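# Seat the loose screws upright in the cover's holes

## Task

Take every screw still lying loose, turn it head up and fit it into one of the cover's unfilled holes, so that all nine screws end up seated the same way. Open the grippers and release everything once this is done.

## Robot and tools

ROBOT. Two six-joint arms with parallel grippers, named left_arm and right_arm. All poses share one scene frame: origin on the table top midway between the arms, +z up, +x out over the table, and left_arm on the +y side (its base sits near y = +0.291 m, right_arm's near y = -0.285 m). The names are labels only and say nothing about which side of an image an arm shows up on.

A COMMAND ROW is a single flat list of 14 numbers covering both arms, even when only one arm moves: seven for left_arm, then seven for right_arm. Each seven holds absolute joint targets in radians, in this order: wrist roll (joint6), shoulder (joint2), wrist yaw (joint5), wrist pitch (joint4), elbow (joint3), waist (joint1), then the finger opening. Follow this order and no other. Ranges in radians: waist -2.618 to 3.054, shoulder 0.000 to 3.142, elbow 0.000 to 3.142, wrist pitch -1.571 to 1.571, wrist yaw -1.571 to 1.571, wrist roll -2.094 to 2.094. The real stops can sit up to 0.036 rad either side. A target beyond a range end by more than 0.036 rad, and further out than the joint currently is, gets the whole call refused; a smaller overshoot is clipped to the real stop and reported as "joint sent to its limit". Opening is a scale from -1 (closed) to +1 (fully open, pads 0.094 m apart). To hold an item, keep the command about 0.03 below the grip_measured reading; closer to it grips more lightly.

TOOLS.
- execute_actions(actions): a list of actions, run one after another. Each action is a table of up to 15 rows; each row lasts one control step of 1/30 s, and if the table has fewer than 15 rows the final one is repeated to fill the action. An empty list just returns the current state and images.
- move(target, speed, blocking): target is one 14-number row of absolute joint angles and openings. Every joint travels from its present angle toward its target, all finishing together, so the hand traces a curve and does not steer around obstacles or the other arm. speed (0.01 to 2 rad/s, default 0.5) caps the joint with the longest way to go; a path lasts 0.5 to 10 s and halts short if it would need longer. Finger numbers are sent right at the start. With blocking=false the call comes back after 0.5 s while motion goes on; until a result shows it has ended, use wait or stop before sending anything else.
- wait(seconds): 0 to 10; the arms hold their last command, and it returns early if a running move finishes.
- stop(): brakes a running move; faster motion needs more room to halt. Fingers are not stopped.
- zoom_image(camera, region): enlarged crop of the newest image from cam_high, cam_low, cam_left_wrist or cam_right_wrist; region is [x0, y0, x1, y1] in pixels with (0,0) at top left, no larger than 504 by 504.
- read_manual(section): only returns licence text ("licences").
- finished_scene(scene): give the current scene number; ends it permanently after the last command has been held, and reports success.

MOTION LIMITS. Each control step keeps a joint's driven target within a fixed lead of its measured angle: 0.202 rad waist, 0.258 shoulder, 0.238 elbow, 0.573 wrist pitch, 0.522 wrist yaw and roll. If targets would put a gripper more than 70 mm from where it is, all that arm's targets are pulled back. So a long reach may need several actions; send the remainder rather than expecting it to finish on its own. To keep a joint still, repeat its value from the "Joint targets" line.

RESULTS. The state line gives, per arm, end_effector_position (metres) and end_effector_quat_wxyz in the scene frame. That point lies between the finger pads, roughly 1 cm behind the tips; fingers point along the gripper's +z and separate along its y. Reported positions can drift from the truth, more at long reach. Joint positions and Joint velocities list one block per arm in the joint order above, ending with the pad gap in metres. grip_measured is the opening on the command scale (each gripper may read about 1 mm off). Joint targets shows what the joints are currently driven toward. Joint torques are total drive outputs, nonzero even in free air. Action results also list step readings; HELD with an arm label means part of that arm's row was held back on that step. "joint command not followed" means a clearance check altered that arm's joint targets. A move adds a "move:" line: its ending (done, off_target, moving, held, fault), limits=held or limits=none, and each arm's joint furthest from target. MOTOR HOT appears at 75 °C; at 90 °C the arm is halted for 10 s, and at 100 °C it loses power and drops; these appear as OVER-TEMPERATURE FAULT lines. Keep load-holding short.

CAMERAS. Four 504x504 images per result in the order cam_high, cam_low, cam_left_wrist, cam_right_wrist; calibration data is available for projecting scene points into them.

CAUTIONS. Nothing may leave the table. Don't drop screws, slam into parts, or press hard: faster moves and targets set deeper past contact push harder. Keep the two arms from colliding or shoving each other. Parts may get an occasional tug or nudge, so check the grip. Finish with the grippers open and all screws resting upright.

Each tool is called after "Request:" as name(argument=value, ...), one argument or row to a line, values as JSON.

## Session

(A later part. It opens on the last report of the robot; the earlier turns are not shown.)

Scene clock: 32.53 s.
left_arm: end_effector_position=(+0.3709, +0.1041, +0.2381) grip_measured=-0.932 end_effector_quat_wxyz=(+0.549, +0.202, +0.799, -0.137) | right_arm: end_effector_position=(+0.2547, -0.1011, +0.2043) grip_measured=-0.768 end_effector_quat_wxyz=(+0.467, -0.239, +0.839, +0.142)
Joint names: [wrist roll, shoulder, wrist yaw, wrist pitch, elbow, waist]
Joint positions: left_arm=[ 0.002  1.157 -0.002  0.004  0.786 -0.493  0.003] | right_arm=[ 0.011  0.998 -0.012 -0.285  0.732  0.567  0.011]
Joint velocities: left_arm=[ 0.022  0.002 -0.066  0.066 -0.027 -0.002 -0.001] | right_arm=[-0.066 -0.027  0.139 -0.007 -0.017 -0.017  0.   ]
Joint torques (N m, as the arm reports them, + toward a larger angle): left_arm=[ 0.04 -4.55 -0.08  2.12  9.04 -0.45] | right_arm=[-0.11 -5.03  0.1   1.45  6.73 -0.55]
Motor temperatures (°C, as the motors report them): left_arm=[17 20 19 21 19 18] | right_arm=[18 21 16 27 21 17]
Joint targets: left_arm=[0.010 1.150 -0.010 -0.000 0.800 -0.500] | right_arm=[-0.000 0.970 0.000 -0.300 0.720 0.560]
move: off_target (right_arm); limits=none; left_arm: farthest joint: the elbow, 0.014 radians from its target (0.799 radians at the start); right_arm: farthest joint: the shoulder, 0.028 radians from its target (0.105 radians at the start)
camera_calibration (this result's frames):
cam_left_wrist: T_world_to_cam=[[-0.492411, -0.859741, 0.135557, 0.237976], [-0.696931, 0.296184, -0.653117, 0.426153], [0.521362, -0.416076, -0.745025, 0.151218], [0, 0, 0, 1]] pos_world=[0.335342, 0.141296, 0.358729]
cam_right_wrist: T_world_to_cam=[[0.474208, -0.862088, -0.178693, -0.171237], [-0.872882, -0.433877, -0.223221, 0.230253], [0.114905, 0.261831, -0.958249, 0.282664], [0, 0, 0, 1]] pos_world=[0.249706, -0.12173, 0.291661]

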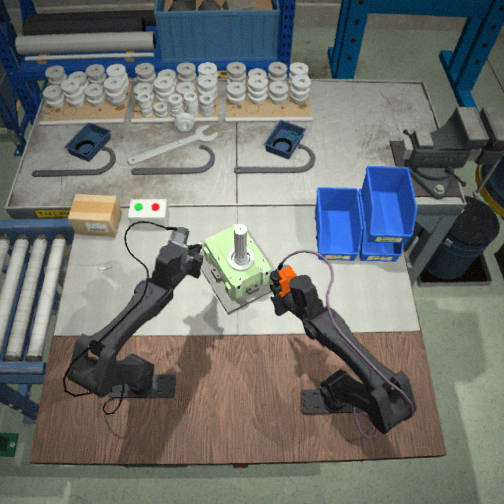

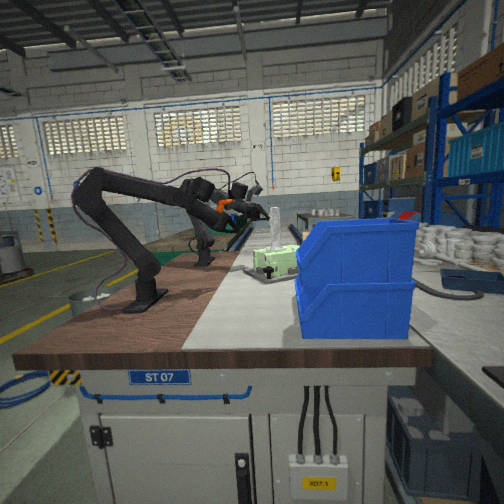

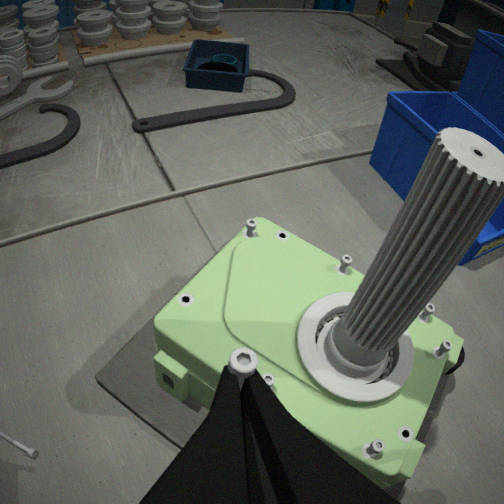

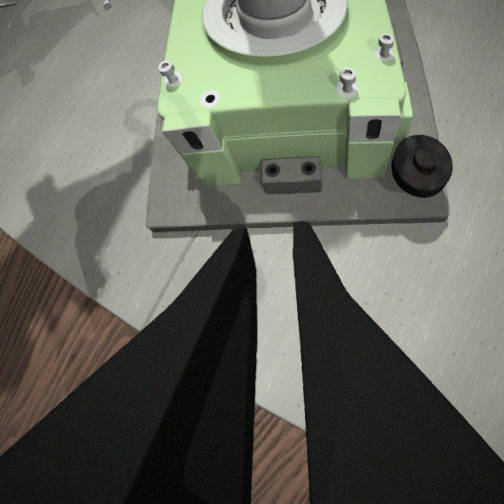

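Request:
move(
  target=[0.01,1.25,-0.01,0.25,0.68,-0.794,-0.95,0,0.97,0,-0.3,0.72,0.56,-0.77],
)

Request:
move(
  target=[0.01,1.392,-0.01,0.46,0.558,-0.794,-0.95,0,0.97,0,-0.3,0.72,0.56,-0.77],
  speed=0.3,
)

Request:
zoom_image(
  camera="cam_right_wrist",
  region=[140,0,270,130],
)

Scene clock: 36.13 s.
left_arm: end_effector_position=(+0.3142, -0.0014, +0.2202) grip_measured=-0.932 end_effector_quat_wxyz=(+0.551, +0.308, +0.741, -0.226) | right_arm: end_effector_position=(+0.2547, -0.1011, +0.2043) grip_measured=-0.768 end_effector_quat_wxyz=(+0.467, -0.239, +0.839, +0.142)
Joint names: [wrist roll, shoulder, wrist yaw, wrist pitch, elbow, waist]
Joint positions: left_arm=[ 0.003  1.243 -0.006  0.254  0.695 -0.788  0.003] | right_arm=[ 0.011  0.998 -0.012 -0.285  0.732  0.567  0.011]
Joint velocities: left_arm=[ 0.022  0.007 -0.037 -0.022 -0.027  0.012 -0.001] | right_arm=[-0.051 -0.012 -0.022  0.022 -0.022 -0.017  0.   ]
Joint torques (N m, as the arm reports them, + toward a larger angle): left_arm=[ 0.05 -4.12 -0.02  2.1   6.33 -0.39] | right_arm=[-0.11 -4.96  0.09  1.45  6.75 -0.61]
Motor temperatures (°C, as the motors report them): left_arm=[17 19 19 22 19 18] | right_arm=[18 21 16 27 20 17]
Joint targets: left_arm=[0.010 1.250 -0.010 0.250 0.680 -0.794] | right_arm=[-0.000 0.970 -0.000 -0.300 0.720 0.560]
move: off_target (right_arm); limits=none; left_arm: farthest joint: the elbow, 0.015 radians from its target (0.106 radians at the start); right_arm: farthest joint: the shoulder, 0.028 radians from its target (0.028 radians at the start)
camera_calibration (this result's frames):
cam_left_wrist: T_world_to_cam=[[-0.726348, -0.674608, 0.131615, 0.196461], [-0.545841, 0.449785, -0.706931, 0.370753], [0.417703, -0.585319, -0.694929, 0.144803], [0, 0, 0, 1]] pos_world=[0.284587, 0.0505308, 0.336867]
cam_right_wrist: T_world_to_cam=[[0.474208, -0.862088, -0.178693, -0.171237], [-0.872882, -0.433877, -0.223221, 0.230253], [0.114905, 0.261831, -0.958249, 0.282664], [0, 0, 0, 1]] pos_world=[0.249706, -0.12173, 0.291661]

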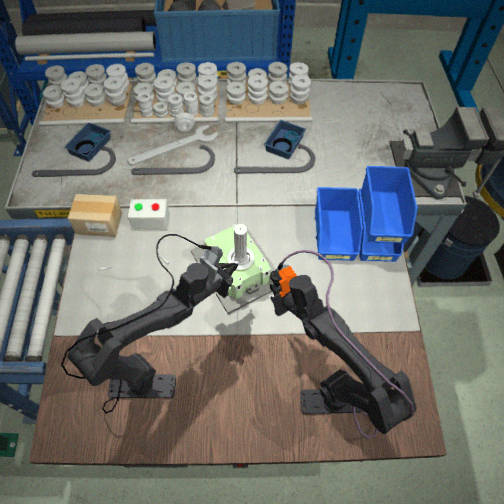

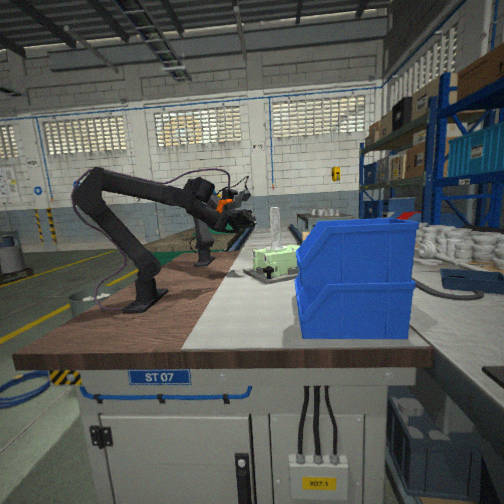

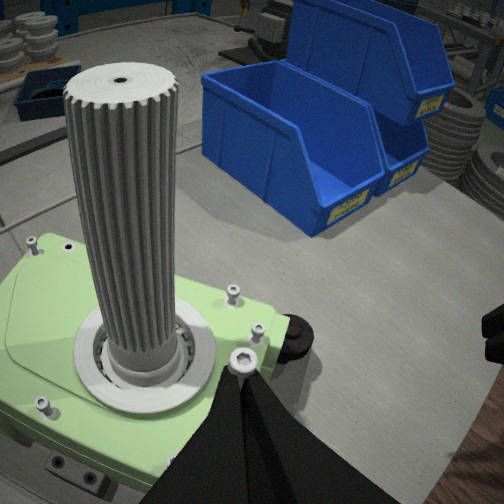

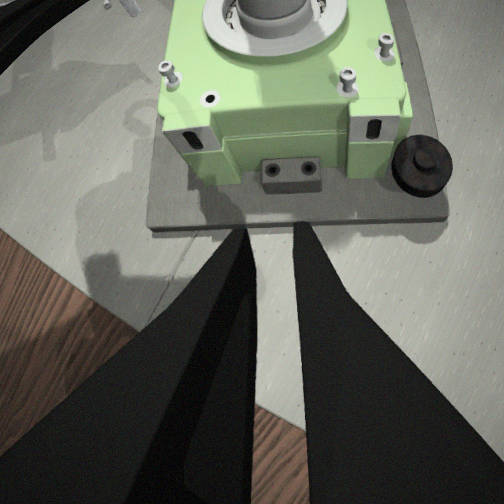

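Scene clock: 37.57 s.
left_arm: end_effector_position=(+0.3166, -0.0038, +0.1561) grip_measured=-0.932 end_effector_quat_wxyz=(+0.530, +0.315, +0.757, -0.218) | right_arm: end_effector_position=(+0.2547, -0.1011, +0.2043) grip_measured=-0.768 end_effector_quat_wxyz=(+0.467, -0.239, +0.839, +0.142)
Joint names: [wrist roll, shoulder, wrist yaw, wrist pitch, elbow, waist]
Joint positions: left_arm=[ 0.003  1.385 -0.006  0.464  0.572 -0.788  0.003] | right_arm=[ 0.011  0.998 -0.012 -0.285  0.732  0.567  0.011]
Joint velocities: left_arm=[ 0.007  0.002  0.022  0.007 -0.012 -0.002  0.   ] | right_arm=[ 0.022 -0.007  0.022 -0.037  0.012 -0.002 -0.   ]
Joint torques (N m, as the arm reports them, + toward a larger angle): left_arm=[ 0.05 -4.96 -0.04  2.06  5.88 -0.35] | right_arm=[-0.11 -4.99  0.1   1.44  6.73 -0.63]
Motor temperatures (°C, as the motors report them): left_arm=[17 19 19 22 19 18] | right_arm=[18 21 16 27 20 17]
Joint targets: left_arm=[0.010 1.392 -0.010 0.460 0.558 -0.794] | right_arm=[0.000 0.970 -0.000 -0.300 0.720 0.560]
move: off_target (right_arm); limits=none; left_arm: farthest joint: the elbow, 0.014 radians from its target (0.137 radians at the start); right_arm: farthest joint: the shoulder, 0.028 radians from its target (0.028 radians at the start)
camera_calibration (this result's frames):
cam_left_wrist: T_world_to_cam=[[-0.721119, -0.679883, 0.133216, 0.20308], [-0.572956, 0.477138, -0.666379, 0.330211], [0.389497, -0.556865, -0.733616, 0.112921], [0, 0, 0, 1]] pos_world=[0.291659, 0.0433963, 0.275833]
cam_right_wrist: T_world_to_cam=[[0.474208, -0.862088, -0.178693, -0.171237], [-0.872882, -0.433877, -0.223221, 0.230253], [0.114905, 0.261831, -0.958249, 0.282664], [0, 0, 0, 1]] pos_world=[0.249706, -0.12173, 0.291661]

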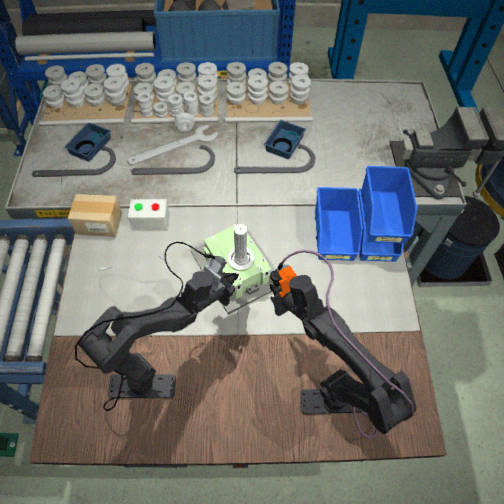

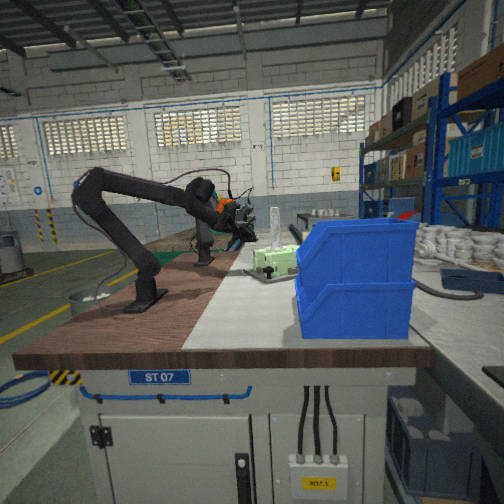

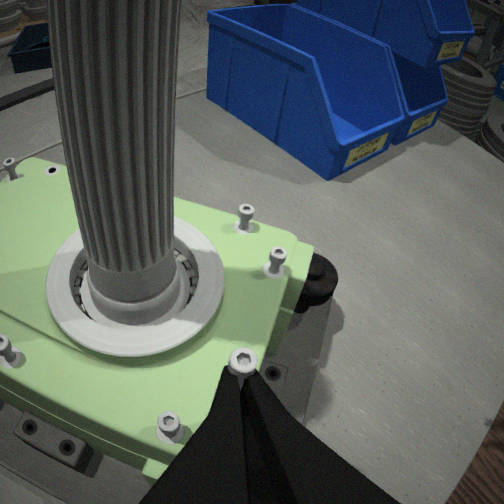

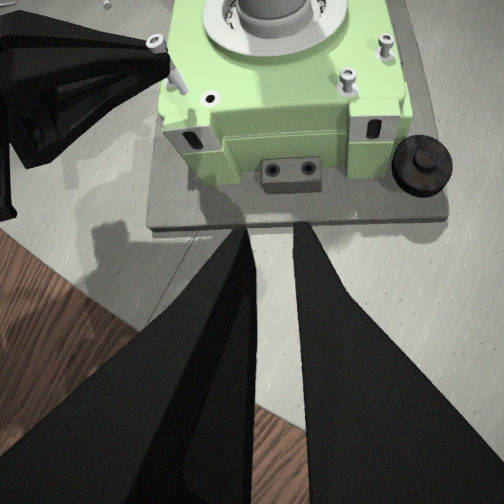

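Region (140, 0, 270, 130) of cam_right_wrist's 504x504 image, scaled by 3.877, with more detail than that image has.

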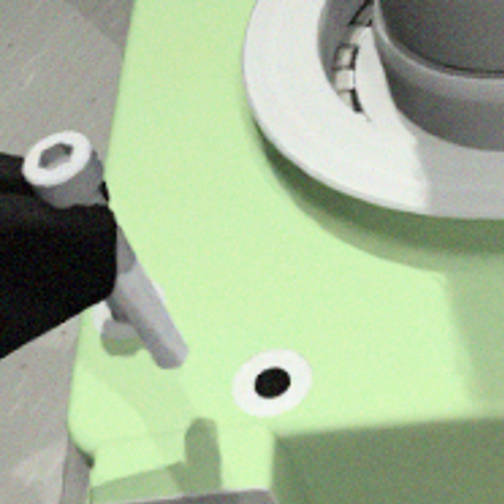

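Request:
execute_actions(
  actions=[
    [[0.01,1.40,-0.015,0.48,0.60,-0.794,-0.95,0,0.97,0,-0.3,0.72,0.56,-0.77],[0.01,1.405,-0.015,0.485,0.61,-0.794,-0.95,0,0.97,0,-0.3,0.72,0.56,-0.77],[0.01,1.41,-0.015,0.49,0.615,-0.794,-0.95,0,0.97,0,-0.3,0.72,0.56,-0.77],[0.01,1.415,-0.015,0.495,0.615,-0.794,-0.95,0,0.97,0,-0.3,0.72,0.56,-0.77],[0.01,1.42,-0.015,0.502,0.615,-0.794,-0.95,0,0.97,0,-0.3,0.72,0.56,-0.77],[0.01,1.425,-0.015,0.502,0.615,-0.794,-0.95,0,0.97,0,-0.3,0.72,0.56,-0.77],[0.01,1.43,-0.015,0.502,0.615,-0.794,-0.95,0,0.97,0,-0.3,0.72,0.56,-0.77],[0.01,1.435,-0.015,0.502,0.615,-0.794,-0.95,0,0.97,0,-0.3,0.72,0.56,-0.77],[0.01,1.44,-0.015,0.502,0.615,-0.794,-0.95,0,0.97,0,-0.3,0.72,0.56,-0.77],[0.01,1.445,-0.015,0.502,0.615,-0.794,-0.95,0,0.97,0,-0.3,0.72,0.56,-0.77],[0.01,1.45,-0.015,0.502,0.615,-0.794,-0.95,0,0.97,0,-0.3,0.72,0.56,-0.77]],
    [],
  ],
)

Request:
zoom_image(
  camera="cam_right_wrist",
  region=[160,40,240,120],
)

Scene clock: 41.50 s.
left_arm: end_effector_position=(+0.3245, -0.0114, +0.1538) grip_measured=-0.932 end_effector_quat_wxyz=(+0.534, +0.313, +0.754, -0.219) | right_arm: end_effector_position=(+0.2547, -0.1011, +0.2043) grip_measured=-0.768 end_effector_quat_wxyz=(+0.467, -0.239, +0.839, +0.142)
Joint names: [wrist roll, shoulder, wrist yaw, wrist pitch, elbow, waist]
Joint positions: left_arm=[ 0.003  1.441 -0.007  0.506  0.595 -0.788  0.003] | right_arm=[ 0.011  0.998 -0.012 -0.285  0.732  0.567  0.011]
Joint velocities: left_arm=[-0.051  0.017 -0.007 -0.037  0.012 -0.017  0.001] | right_arm=[ 0.051  0.007 -0.037 -0.022 -0.017  0.012  0.   ]
Joint torques (N m, as the arm reports them, + toward a larger angle): left_arm=[ 0.07 -5.35 -0.06  2.07  8.49 -0.36] | right_arm=[-0.12 -5.01  0.1   1.44  6.72 -0.61]
Motor temperatures (°C, as the motors report them): left_arm=[17 19 19 23 19 18] | right_arm=[18 21 16 27 20 17]
Joint targets: left_arm=[0.010 1.450 -0.015 0.502 0.615 -0.794] | right_arm=[0.000 0.970 0.000 -0.300 0.720 0.560]
Step readings (joint positions):
0: left_arm=[0.003 1.385 -0.006 0.464 0.572 -0.788] | right_arm=[0.011 0.998 -0.012 -0.285 0.732 0.567]
1: left_arm=[0.003 1.385 -0.006 0.466 0.572 -0.788] | right_arm=[0.011 0.998 -0.012 -0.285 0.732 0.567]
2: left_arm=[0.003 1.387 -0.006 0.469 0.573 -0.788] | right_arm=[0.011 0.998 -0.012 -0.285 0.732 0.567]
4: left_arm=[0.003 1.395 -0.007 0.477 0.583 -0.788] | right_arm=[0.011 0.998 -0.012 -0.285 0.732 0.567]
8: left_arm=[0.003 1.413 -0.007 0.500 0.595 -0.788] | right_arm=[0.011 0.998 -0.012 -0.285 0.732 0.567]
15: Joint positions above
camera_calibration (this result's frames):
cam_left_wrist: T_world_to_cam=[[-0.721084, -0.680067, 0.132468, 0.204029], [-0.568894, 0.472024, -0.673463, 0.33651], [0.395472, -0.560984, -0.727255, 0.100983], [0, 0, 0, 1]] pos_world=[0.298625, 0.0365624, 0.27304]
cam_right_wrist: T_world_to_cam=[[0.474208, -0.862088, -0.178693, -0.171237], [-0.872882, -0.433877, -0.223221, 0.230253], [0.114905, 0.261831, -0.958249, 0.282664], [0, 0, 0, 1]] pos_world=[0.249706, -0.12173, 0.291661]

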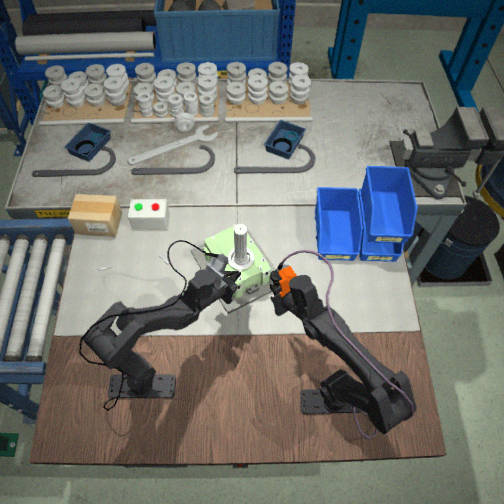

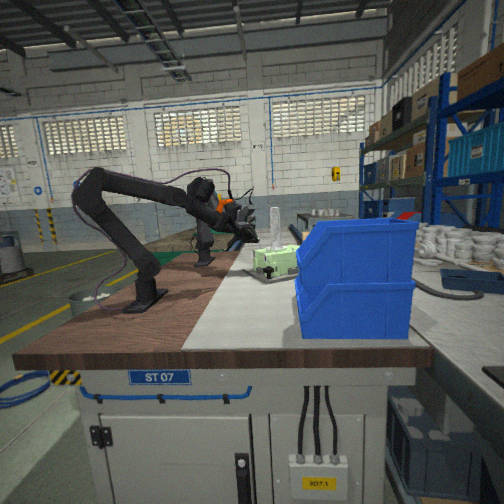

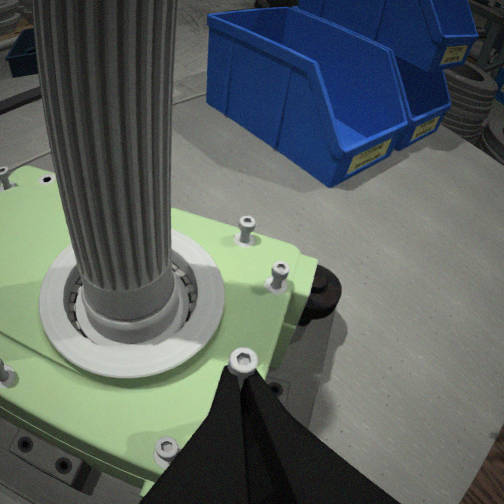

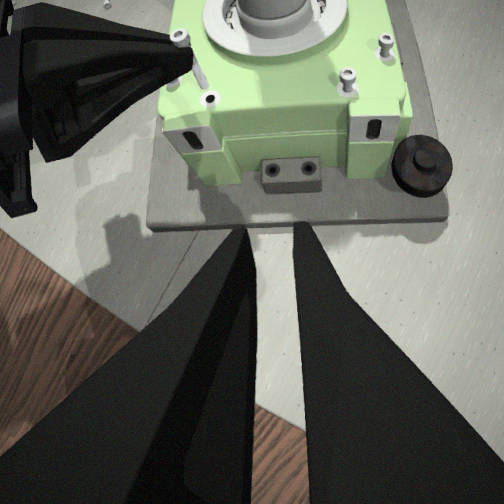

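Region (160, 40, 240, 120) of cam_right_wrist's 504x504 image, scaled by 6.300, with more detail than that image has.

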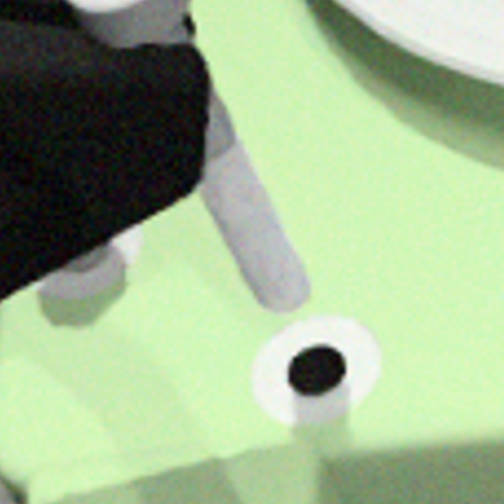

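Request:
execute_actions(
  actions=[
    [[0.01,1.45,-0.015,0.472,0.61,-0.794,-0.95,0,0.97,0,-0.3,0.72,0.56,-0.77]],
  ],
)

Request:
zoom_image(
  camera="cam_right_wrist",
  region=[160,40,240,120],
)

Scene clock: 43.07 s.
left_arm: end_effector_position=(+0.3238, -0.0106, +0.1509) grip_measured=-0.932 end_effector_quat_wxyz=(+0.530, +0.314, +0.757, -0.217) | right_arm: end_effector_position=(+0.2547, -0.1011, +0.2043) grip_measured=-0.768 end_effector_quat_wxyz=(+0.467, -0.239, +0.839, +0.142)
Joint names: [wrist roll, shoulder, wrist yaw, wrist pitch, elbow, waist]
Joint positions: left_arm=[ 0.003  1.441 -0.007  0.494  0.595 -0.788  0.003] | right_arm=[ 0.011  0.998 -0.012 -0.285  0.732  0.567  0.011]
Joint velocities: left_arm=[ 0.022  0.002 -0.066 -0.022  0.002  0.017 -0.   ] | right_arm=[ 0.037 -0.007 -0.037 -0.007  0.002 -0.007 -0.   ]
Joint torques (N m, as the arm reports them, + toward a larger angle): left_arm=[ 0.01 -5.5  -0.09  1.92  7.73 -0.42] | right_arm=[-0.11 -4.99  0.11  1.45  6.7  -0.6 ]
Motor temperatures (°C, as the motors report them): left_arm=[17 19 19 23 19 18] | right_arm=[18 21 16 27 20 17]
Joint targets: left_arm=[0.010 1.450 -0.015 0.472 0.610 -0.794] | right_arm=[-0.000 0.970 0.000 -0.300 0.720 0.560]
Step readings (joint positions):
0: left_arm=[0.003 1.441 -0.007 0.507 0.595 -0.788] | right_arm=[0.011 0.998 -0.012 -0.285 0.732 0.567]
1: left_arm=[0.003 1.441 -0.007 0.506 0.595 -0.788] | right_arm=[0.011 0.998 -0.012 -0.285 0.732 0.567]
2: left_arm=[0.003 1.441 -0.007 0.504 0.595 -0.788] | right_arm=[0.011 0.998 -0.012 -0.285 0.732 0.567]
4: left_arm=[0.003 1.441 -0.007 0.499 0.595 -0.788] | right_arm=[0.011 0.998 -0.012 -0.285 0.732 0.567]
8: left_arm=[0.003 1.441 -0.007 0.496 0.595 -0.788] | right_arm=[0.011 0.998 -0.012 -0.285 0.732 0.567]
15: Joint positions above
camera_calibration (this result's frames):
cam_left_wrist: T_world_to_cam=[[-0.719944, -0.681216, 0.13276, 0.203957], [-0.574643, 0.477824, -0.664432, 0.334389], [0.389186, -0.554643, -0.735463, 0.102947], [0, 0, 0, 1]] pos_world=[0.298926, 0.0362589, 0.270815]
cam_right_wrist: T_world_to_cam=[[0.474208, -0.862088, -0.178693, -0.171237], [-0.872882, -0.433877, -0.223221, 0.230253], [0.114905, 0.261831, -0.958249, 0.282664], [0, 0, 0, 1]] pos_world=[0.249706, -0.12173, 0.291661]

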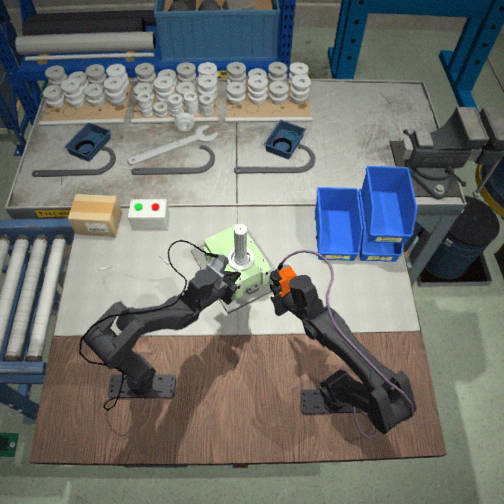

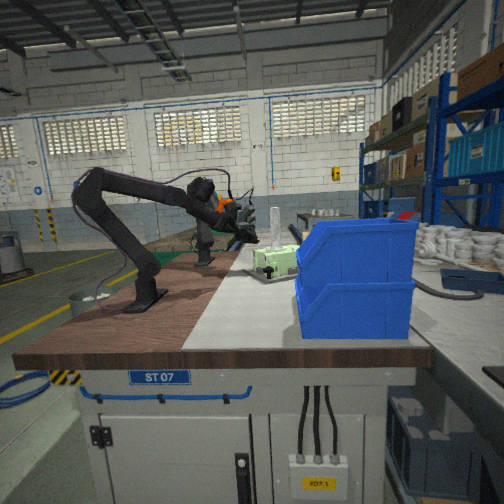

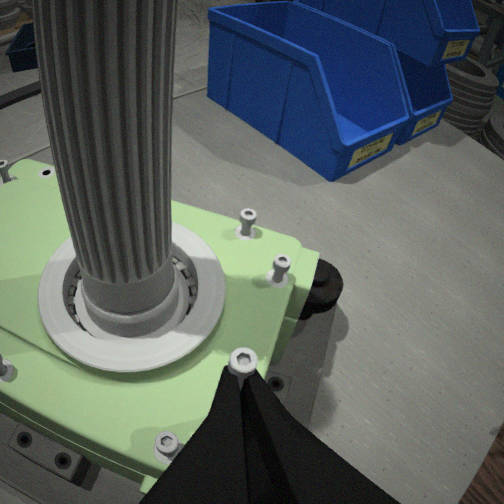

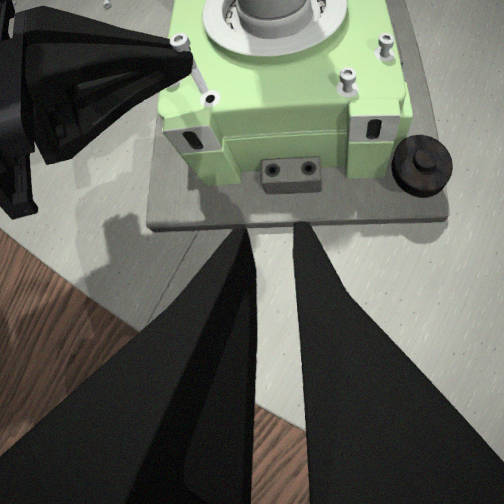

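Region (160, 40, 240, 120) of cam_right_wrist's 504x504 image, scaled by 6.300, with more detail than that image has.

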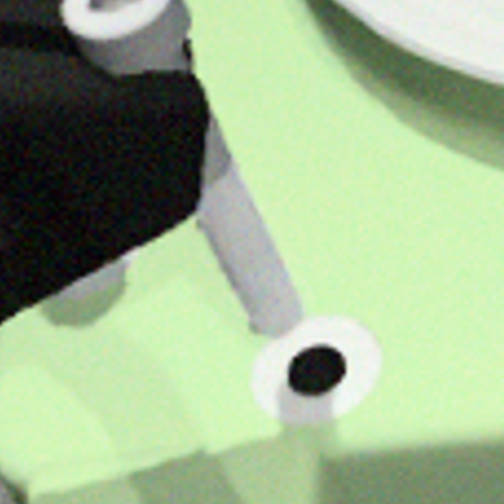

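Request:
execute_actions(
  actions=[
    [[0.01,1.468,-0.015,0.485,0.61,-0.794,-0.95,0,0.97,0,-0.3,0.72,0.56,-0.77],[0.01,1.468,-0.015,0.485,0.61,-0.794,-0.95,0,0.97,0,-0.3,0.72,0.56,-0.77],[0.01,1.459,-0.015,0.485,0.61,-0.794,-0.95,0,0.97,0,-0.3,0.72,0.56,-0.77]],
  ],
)

Request:
zoom_image(
  camera="cam_right_wrist",
  region=[160,40,240,120],
)

Scene clock: 45.17 s.
left_arm: end_effector_position=(+0.3241, -0.0109, +0.1474) grip_measured=-0.932 end_effector_quat_wxyz=(+0.527, +0.315, +0.760, -0.215) | right_arm: end_effector_position=(+0.2547, -0.1011, +0.2043) grip_measured=-0.768 end_effector_quat_wxyz=(+0.467, -0.239, +0.839, +0.142)
Joint names: [wrist roll, shoulder, wrist yaw, wrist pitch, elbow, waist]
Joint positions: left_arm=[ 0.003  1.451 -0.007  0.495  0.595 -0.788  0.003] | right_arm=[ 0.011  0.998 -0.012 -0.285  0.732  0.567  0.011]
Joint velocities: left_arm=[-0.022  0.002  0.007 -0.037 -0.002  0.007  0.001] | right_arm=[ 0.037  0.002  0.007  0.007 -0.012  0.007  0.   ]
Joint torques (N m, as the arm reports them, + toward a larger angle): left_arm=[ 0.04 -5.61 -0.09  2.03  7.95 -0.32] | right_arm=[-0.1  -5.02  0.08  1.45  6.69 -0.61]
Motor temperatures (°C, as the motors report them): left_arm=[17 19 19 23 19 18] | right_arm=[18 21 16 27 20 17]
Joint targets: left_arm=[0.010 1.459 -0.015 0.485 0.610 -0.794] | right_arm=[0.000 0.970 -0.000 -0.300 0.720 0.560]
Step readings (joint positions):
0: left_arm=[0.003 1.441 -0.007 0.493 0.595 -0.788] | right_arm=[0.011 0.998 -0.012 -0.285 0.732 0.567]
1: left_arm=[0.003 1.443 -0.007 0.494 0.595 -0.788] | right_arm=[0.011 0.998 -0.012 -0.285 0.732 0.567]
2: left_arm=[0.003 1.446 -0.007 0.496 0.595 -0.788] | right_arm=[0.011 0.998 -0.012 -0.285 0.732 0.567]
4: left_arm=[0.003 1.450 -0.007 0.495 0.595 -0.788] | right_arm=[0.011 0.998 -0.012 -0.285 0.732 0.567]
8: left_arm=[0.003 1.451 -0.007 0.495 0.595 -0.788] | right_arm=[0.011 0.998 -0.012 -0.285 0.732 0.567]
15: Joint positions above
camera_calibration (this result's frames):
cam_left_wrist: T_world_to_cam=[[-0.719195, -0.681972, 0.13294, 0.204157], [-0.578374, 0.481587, -0.658451, 0.33273], [0.385023, -0.550444, -0.740789, 0.102254], [0, 0, 0, 1]] pos_world=[0.299901, 0.0352758, 0.267694]
cam_right_wrist: T_world_to_cam=[[0.474208, -0.862088, -0.178693, -0.171237], [-0.872882, -0.433877, -0.223221, 0.230253], [0.114905, 0.261831, -0.958249, 0.282664], [0, 0, 0, 1]] pos_world=[0.249706, -0.12173, 0.291661]

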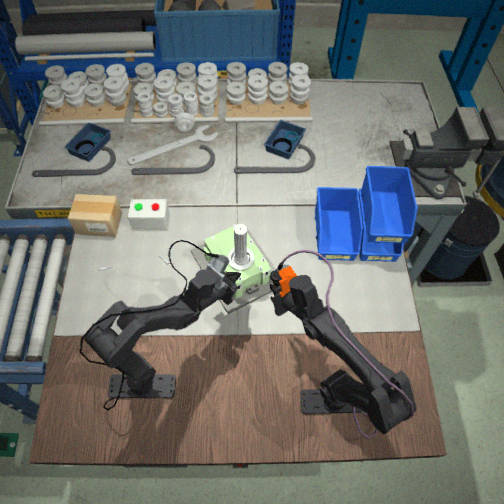

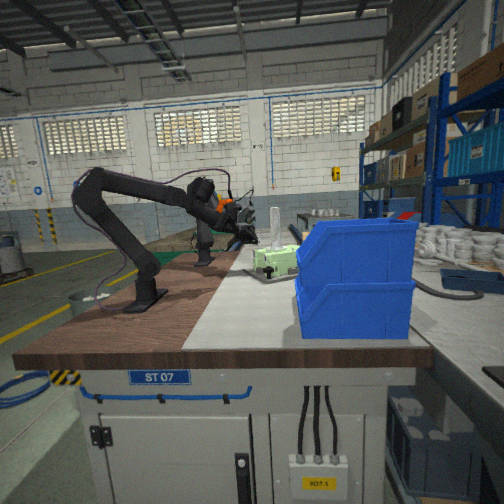

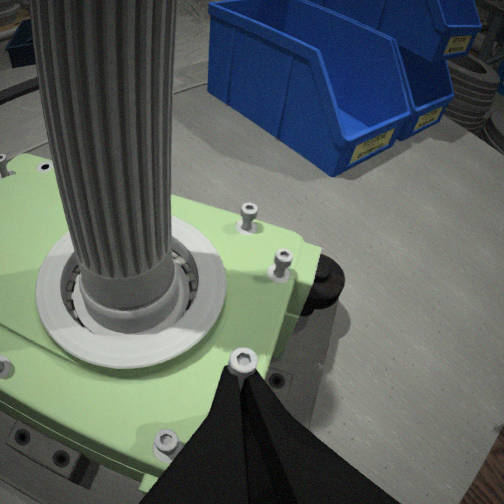

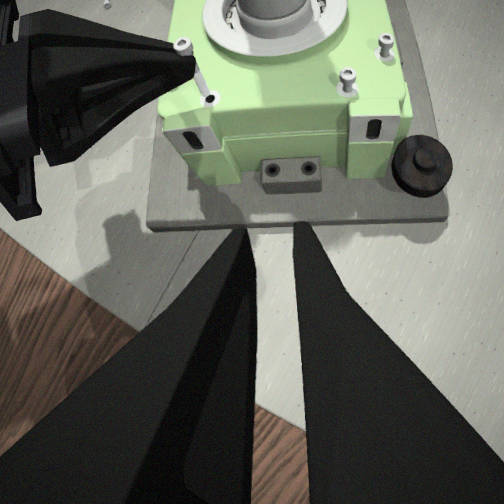

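Region (160, 40, 240, 120) of cam_right_wrist's 504x504 image, scaled by 6.300, with more detail than that image has.

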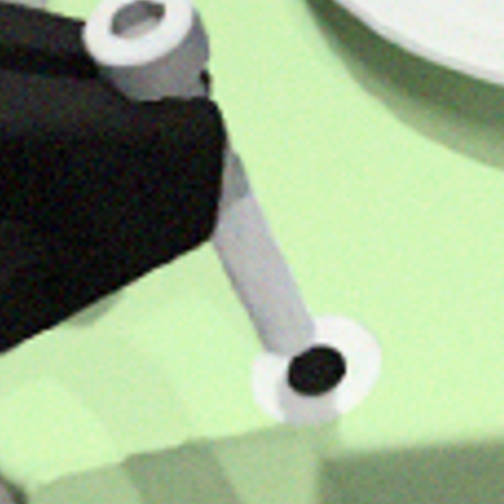

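Request:
execute_actions(
  actions=[
    [[0.01,1.478,-0.015,0.494,0.61,-0.794,-0.95,0,0.97,0,-0.3,0.72,0.56,-0.77],[0.01,1.478,-0.015,0.494,0.61,-0.794,-0.95,0,0.97,0,-0.3,0.72,0.56,-0.77],[0.01,1.47,-0.015,0.494,0.61,-0.794,-0.95,0,0.97,0,-0.3,0.72,0.56,-0.77]],
  ],
)

Request:
zoom_image(
  camera="cam_right_wrist",
  region=[160,40,240,120],
)

Scene clock: 47.20 s.
left_arm: end_effector_position=(+0.3245, -0.0114, +0.1443) grip_measured=-0.932 end_effector_quat_wxyz=(+0.524, +0.316, +0.761, -0.214) | right_arm: end_effector_position=(+0.2547, -0.1011, +0.2043) grip_measured=-0.768 end_effector_quat_wxyz=(+0.467, -0.239, +0.839, +0.142)
Joint names: [wrist roll, shoulder, wrist yaw, wrist pitch, elbow, waist]
Joint positions: left_arm=[ 0.003  1.461 -0.007  0.5    0.595 -0.788  0.003] | right_arm=[ 0.011  0.998 -0.012 -0.285  0.732  0.567  0.011]
Joint velocities: left_arm=[-0.007 -0.007 -0.037  0.051  0.007  0.022 -0.   ] | right_arm=[ 0.037 -0.007 -0.037 -0.007 -0.012  0.002  0.   ]
Joint torques (N m, as the arm reports them, + toward a larger angle): left_arm=[ 0.07 -5.46 -0.04  2.07  7.82 -0.44] | right_arm=[-0.1  -4.98  0.1   1.44  6.69 -0.62]
Motor temperatures (°C, as the motors report them): left_arm=[17 19 19 23 19 18] | right_arm=[18 21 16 27 20 17]
Joint targets: left_arm=[0.010 1.470 -0.015 0.494 0.610 -0.794] | right_arm=[-0.000 0.970 0.000 -0.300 0.720 0.560]
Step readings (joint positions):
0: left_arm=[0.003 1.451 -0.007 0.495 0.595 -0.788] | right_arm=[0.011 0.998 -0.012 -0.285 0.732 0.567]
1: left_arm=[0.003 1.453 -0.007 0.496 0.595 -0.788] | right_arm=[0.011 0.998 -0.012 -0.285 0.732 0.567]
2: left_arm=[0.003 1.456 -0.007 0.499 0.595 -0.788] | right_arm=[0.011 0.998 -0.012 -0.285 0.732 0.567]
4: left_arm=[0.003 1.461 -0.007 0.500 0.595 -0.788] | right_arm=[0.011 0.998 -0.012 -0.285 0.732 0.567]
8: left_arm=[0.003 1.461 -0.007 0.500 0.595 -0.788] | right_arm=[0.011 0.998 -0.012 -0.285 0.732 0.567]
15: Joint positions above
camera_calibration (this result's frames):
cam_left_wrist: T_world_to_cam=[[-0.718659, -0.682513, 0.133064, 0.20439], [-0.581018, 0.484254, -0.654153, 0.331448], [0.382031, -0.547425, -0.744565, 0.101031], [0, 0, 0, 1]] pos_world=[0.300867, 0.0343008, 0.264846]
cam_right_wrist: T_world_to_cam=[[0.474208, -0.862088, -0.178693, -0.171237], [-0.872882, -0.433877, -0.223221, 0.230253], [0.114905, 0.261831, -0.958249, 0.282664], [0, 0, 0, 1]] pos_world=[0.249706, -0.12173, 0.291661]

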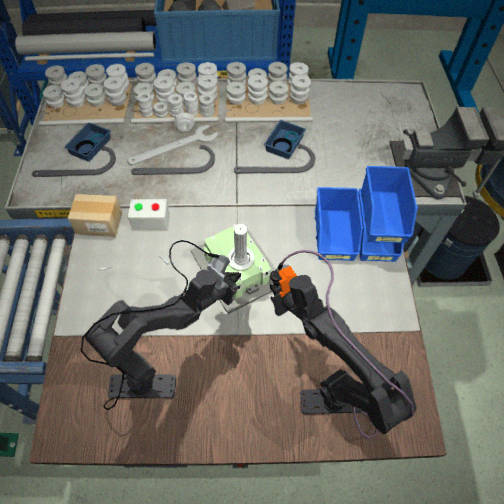

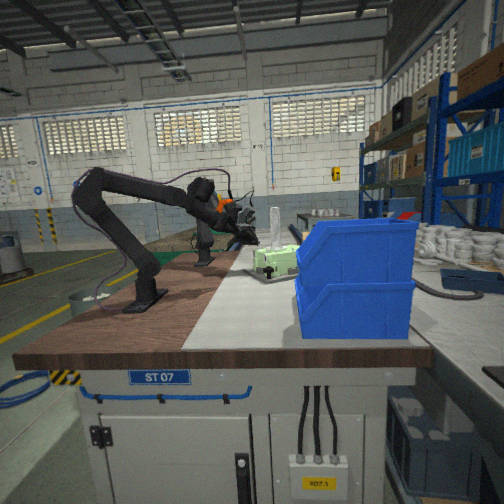

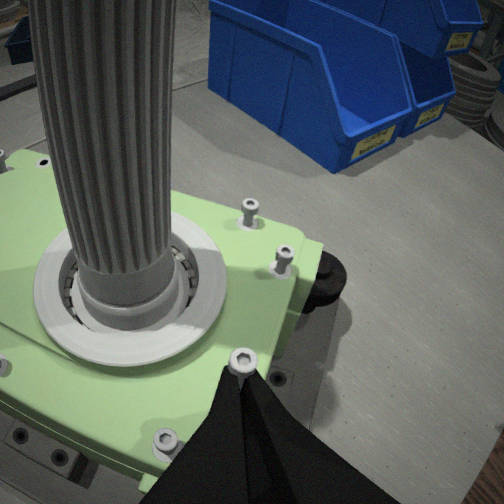

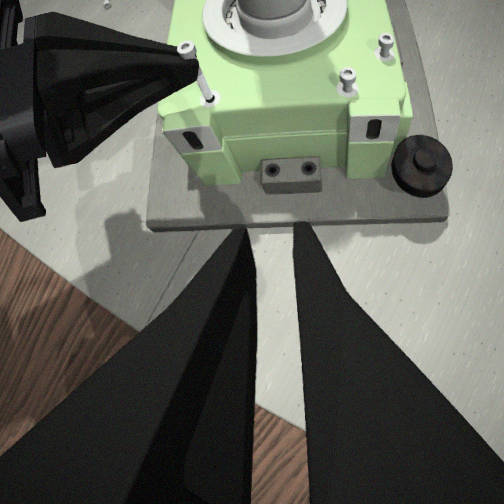

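Region (160, 40, 240, 120) of cam_right_wrist's 504x504 image, scaled by 6.300, with more detail than that image has.

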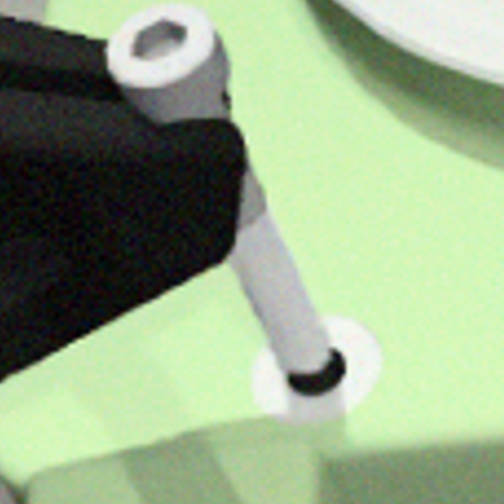

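Request:
execute_actions(
  actions=[
    [[0.01,1.488,-0.015,0.494,0.61,-0.794,-0.95,0,0.97,0,-0.3,0.72,0.56,-0.77],[0.01,1.488,-0.015,0.494,0.61,-0.794,-0.95,0,0.97,0,-0.3,0.72,0.56,-0.77],[0.01,1.48,-0.015,0.494,0.61,-0.794,-0.95,0,0.97,0,-0.3,0.72,0.56,-0.77]],
  ],
)

Request:
zoom_image(
  camera="cam_right_wrist",
  region=[160,40,240,120],
)

Scene clock: 49.23 s.
left_arm: end_effector_position=(+0.3252, -0.0120, +0.1435) grip_measured=-0.932 end_effector_quat_wxyz=(+0.525, +0.316, +0.761, -0.215) | right_arm: end_effector_position=(+0.2547, -0.1011, +0.2043) grip_measured=-0.768 end_effector_quat_wxyz=(+0.467, -0.239, +0.839, +0.142)
Joint names: [wrist roll, shoulder, wrist yaw, wrist pitch, elbow, waist]
Joint positions: left_arm=[ 0.003  1.467 -0.008  0.507  0.595 -0.788  0.003] | right_arm=[ 0.011  0.998 -0.012 -0.285  0.732  0.567  0.011]
Joint velocities: left_arm=[ 0.007  0.012 -0.066  0.007 -0.002 -0.022 -0.   ] | right_arm=[-0.037  0.002  0.066  0.007  0.022  0.002 -0.   ]
Joint torques (N m, as the arm reports them, + toward a larger angle): left_arm=[ 0.05 -5.39 -0.06  2.    7.84 -0.35] | right_arm=[-0.1  -5.01  0.1   1.45  6.74 -0.58]
Motor temperatures (°C, as the motors report them): left_arm=[17 19 19 23 19 18] | right_arm=[18 21 16 27 20 17]
Joint targets: left_arm=[0.010 1.480 -0.015 0.494 0.610 -0.794] | right_arm=[0.000 0.970 -0.000 -0.300 0.720 0.560]
Step readings (joint positions):
0: left_arm=[0.003 1.461 -0.007 0.500 0.595 -0.788] | right_arm=[0.011 0.998 -0.012 -0.285 0.732 0.567]
1: left_arm=[0.003 1.463 -0.007 0.501 0.595 -0.788] | right_arm=[0.011 0.998 -0.012 -0.285 0.732 0.567]
2: left_arm=[0.003 1.466 -0.007 0.503 0.595 -0.788] | right_arm=[0.011 0.998 -0.012 -0.285 0.732 0.567]
4: left_arm=[0.003 1.467 -0.008 0.507 0.595 -0.788] | right_arm=[0.011 0.998 -0.012 -0.285 0.732 0.567]
8: left_arm=[0.003 1.467 -0.008 0.507 0.595 -0.788] | right_arm=[0.011 0.998 -0.012 -0.285 0.732 0.567]
15: Joint positions above
camera_calibration (this result's frames):
cam_left_wrist: T_world_to_cam=[[-0.718571, -0.682637, 0.132896, 0.204565], [-0.580423, 0.4834, -0.655311, 0.331572], [0.383098, -0.548024, -0.743576, 0.0994603], [0, 0, 0, 1]] pos_world=[0.301344, 0.0338684, 0.264053]
cam_right_wrist: T_world_to_cam=[[0.474208, -0.862088, -0.178693, -0.171237], [-0.872882, -0.433877, -0.223221, 0.230253], [0.114905, 0.261831, -0.958249, 0.282664], [0, 0, 0, 1]] pos_world=[0.249706, -0.12173, 0.291661]

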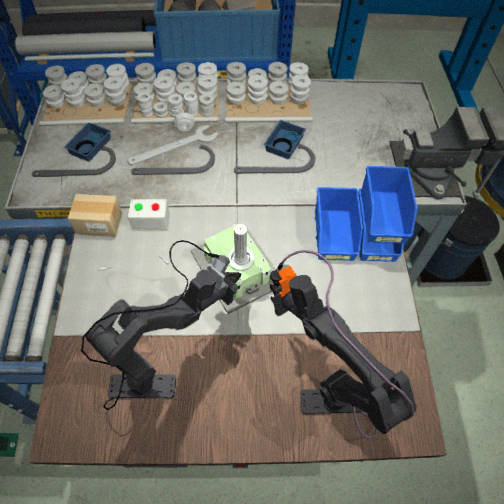

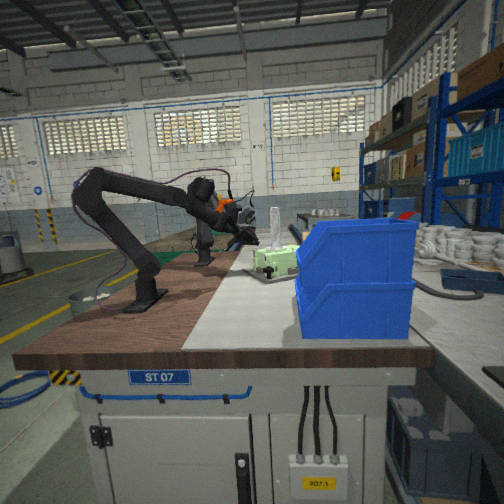

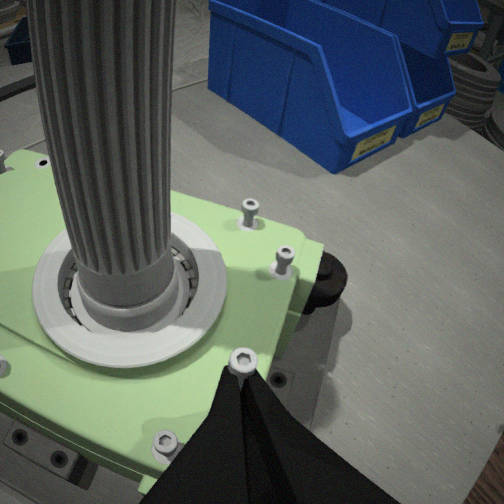

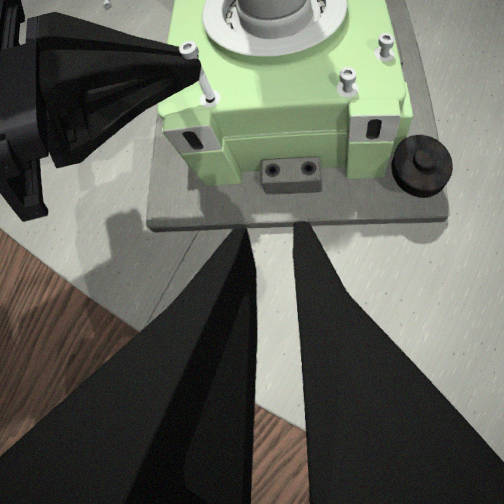

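Region (160, 40, 240, 120) of cam_right_wrist's 504x504 image, scaled by 6.300, with more detail than that image has.

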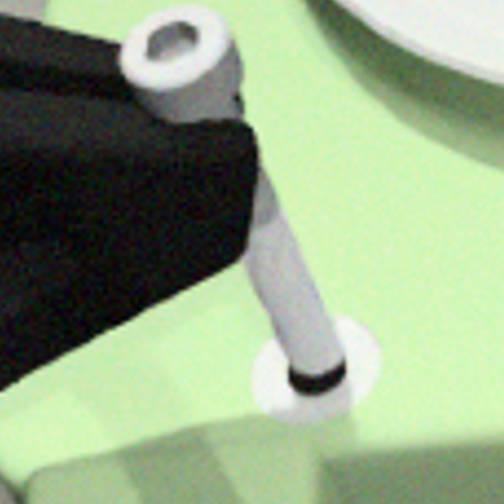

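Request:
execute_actions(
  actions=[
    [[-0.025,1.47,-0.005,0.475,0.61,-0.794,-0.95,0,0.97,0,-0.3,0.72,0.56,-0.77]],
    [[-0.045,1.47,-0.005,0.47,0.61,-0.794,-0.95,0,0.97,0,-0.3,0.72,0.56,-0.77]],
  ],
)

Request:
zoom_image(
  camera="cam_right_wrist",
  region=[185,70,235,120],
)

Scene clock: 51.90 s.
left_arm: end_effector_position=(+0.3246, -0.0116, +0.1418) grip_measured=-0.932 end_effector_quat_wxyz=(+0.518, +0.301, +0.769, -0.224) | right_arm: end_effector_position=(+0.2547, -0.1011, +0.2043) grip_measured=-0.768 end_effector_quat_wxyz=(+0.467, -0.239, +0.839, +0.142)
Joint names: [wrist roll, shoulder, wrist yaw, wrist pitch, elbow, waist]
Joint positions: left_arm=[-0.038  1.467 -0.007  0.5    0.595 -0.788  0.003] | right_arm=[ 0.011  0.998 -0.012 -0.285  0.732  0.567  0.011]
Joint velocities: left_arm=[-0.037  0.002 -0.007  0.007  0.012  0.002 -0.   ] | right_arm=[-0.037  0.017  0.007 -0.022 -0.007  0.022  0.002]
Joint torques (N m, as the arm reports them, + toward a larger angle): left_arm=[-0.08 -6.15  0.02  1.83  7.84 -0.39] | right_arm=[-0.11 -4.99  0.09  1.45  6.7  -0.63]
Motor temperatures (°C, as the motors report them): left_arm=[17 19 19 23 19 18] | right_arm=[18 21 16 27 20 17]
Joint targets: left_arm=[-0.045 1.470 -0.005 0.470 0.610 -0.794] | right_arm=[-0.000 0.970 0.000 -0.300 0.720 0.560]
Step readings (joint positions; steps 1 to 15: 1st action; 16 to 30: 2nd action):
0: left_arm=[0.003 1.467 -0.008 0.507 0.595 -0.788] | right_arm=[0.011 0.998 -0.012 -0.285 0.732 0.567]
1: left_arm=[-0.001 1.467 -0.008 0.507 0.595 -0.788] | right_arm=[0.011 0.998 -0.012 -0.285 0.732 0.567]
2: left_arm=[-0.004 1.467 -0.008 0.507 0.595 -0.788] | right_arm=[0.011 0.998 -0.012 -0.285 0.732 0.567]
4: left_arm=[-0.009 1.467 -0.008 0.507 0.595 -0.788] | right_arm=[0.011 0.998 -0.012 -0.285 0.732 0.567]
8: left_arm=[-0.014 1.467 -0.008 0.507 0.595 -0.788] | right_arm=[0.011 0.998 -0.012 -0.285 0.732 0.567]
15: left_arm=[-0.017 1.467 -0.008 0.507 0.595 -0.788] | right_arm=[0.011 0.998 -0.012 -0.285 0.732 0.567]
16: left_arm=[-0.020 1.467 -0.008 0.507 0.595 -0.788] | right_arm=[0.011 0.998 -0.012 -0.285 0.732 0.567]
17: left_arm=[-0.024 1.467 -0.008 0.507 0.595 -0.788] | right_arm=[0.011 0.998 -0.012 -0.285 0.732 0.567]
19: left_arm=[-0.029 1.467 -0.007 0.506 0.595 -0.788] | right_arm=[0.011 0.998 -0.012 -0.285 0.732 0.567]
23: left_arm=[-0.035 1.467 -0.007 0.501 0.595 -0.788] | right_arm=[0.011 0.998 -0.012 -0.285 0.732 0.567]
30: Joint positions above
camera_calibration (this result's frames):
cam_left_wrist: T_world_to_cam=[[-0.704329, -0.689169, 0.170197, 0.194664], [-0.607664, 0.461392, -0.646422, 0.337215], [0.366967, -0.558716, -0.743755, 0.103717], [0, 0, 0, 1]] pos_world=[0.303961, 0.0365165, 0.261992]
cam_right_wrist: T_world_to_cam=[[0.474208, -0.862088, -0.178693, -0.171237], [-0.872882, -0.433877, -0.223221, 0.230253], [0.114905, 0.261831, -0.958249, 0.282664], [0, 0, 0, 1]] pos_world=[0.249706, -0.12173, 0.291661]

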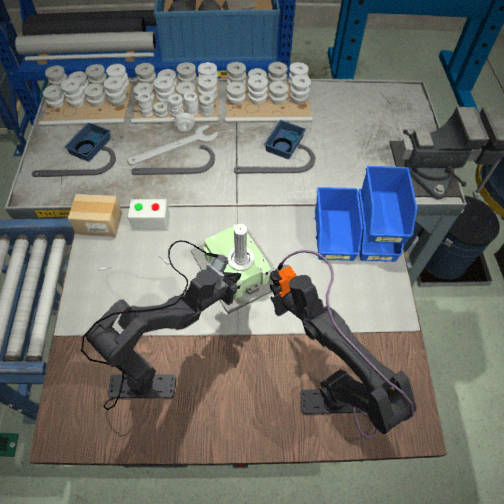

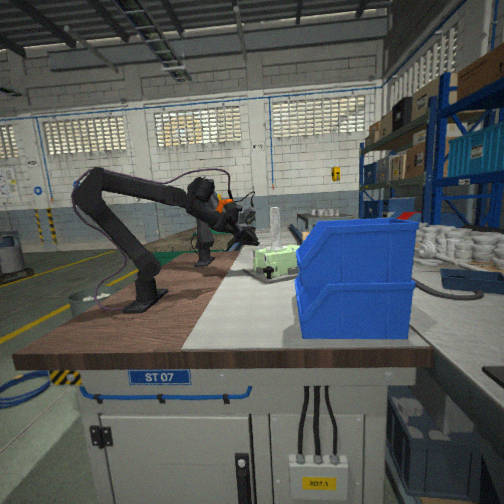

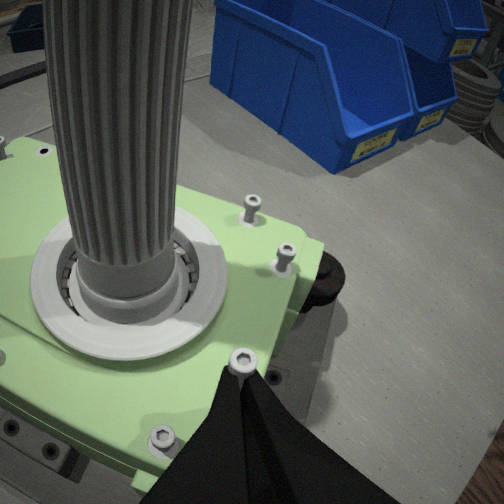

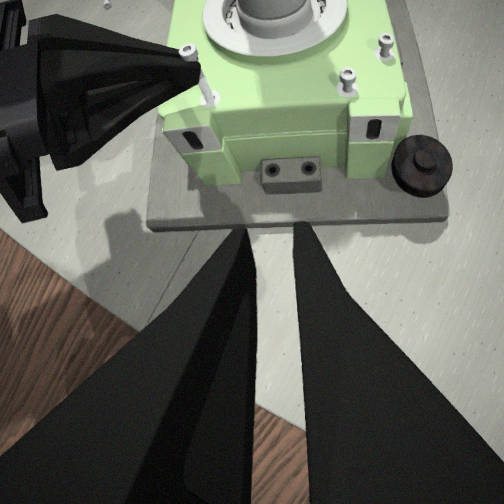

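Region (185, 70, 235, 120) of cam_right_wrist's 504x504 image, scaled by 10.080, with more detail than that image has.

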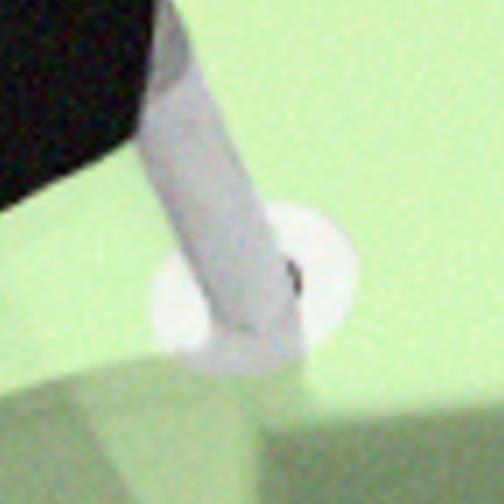

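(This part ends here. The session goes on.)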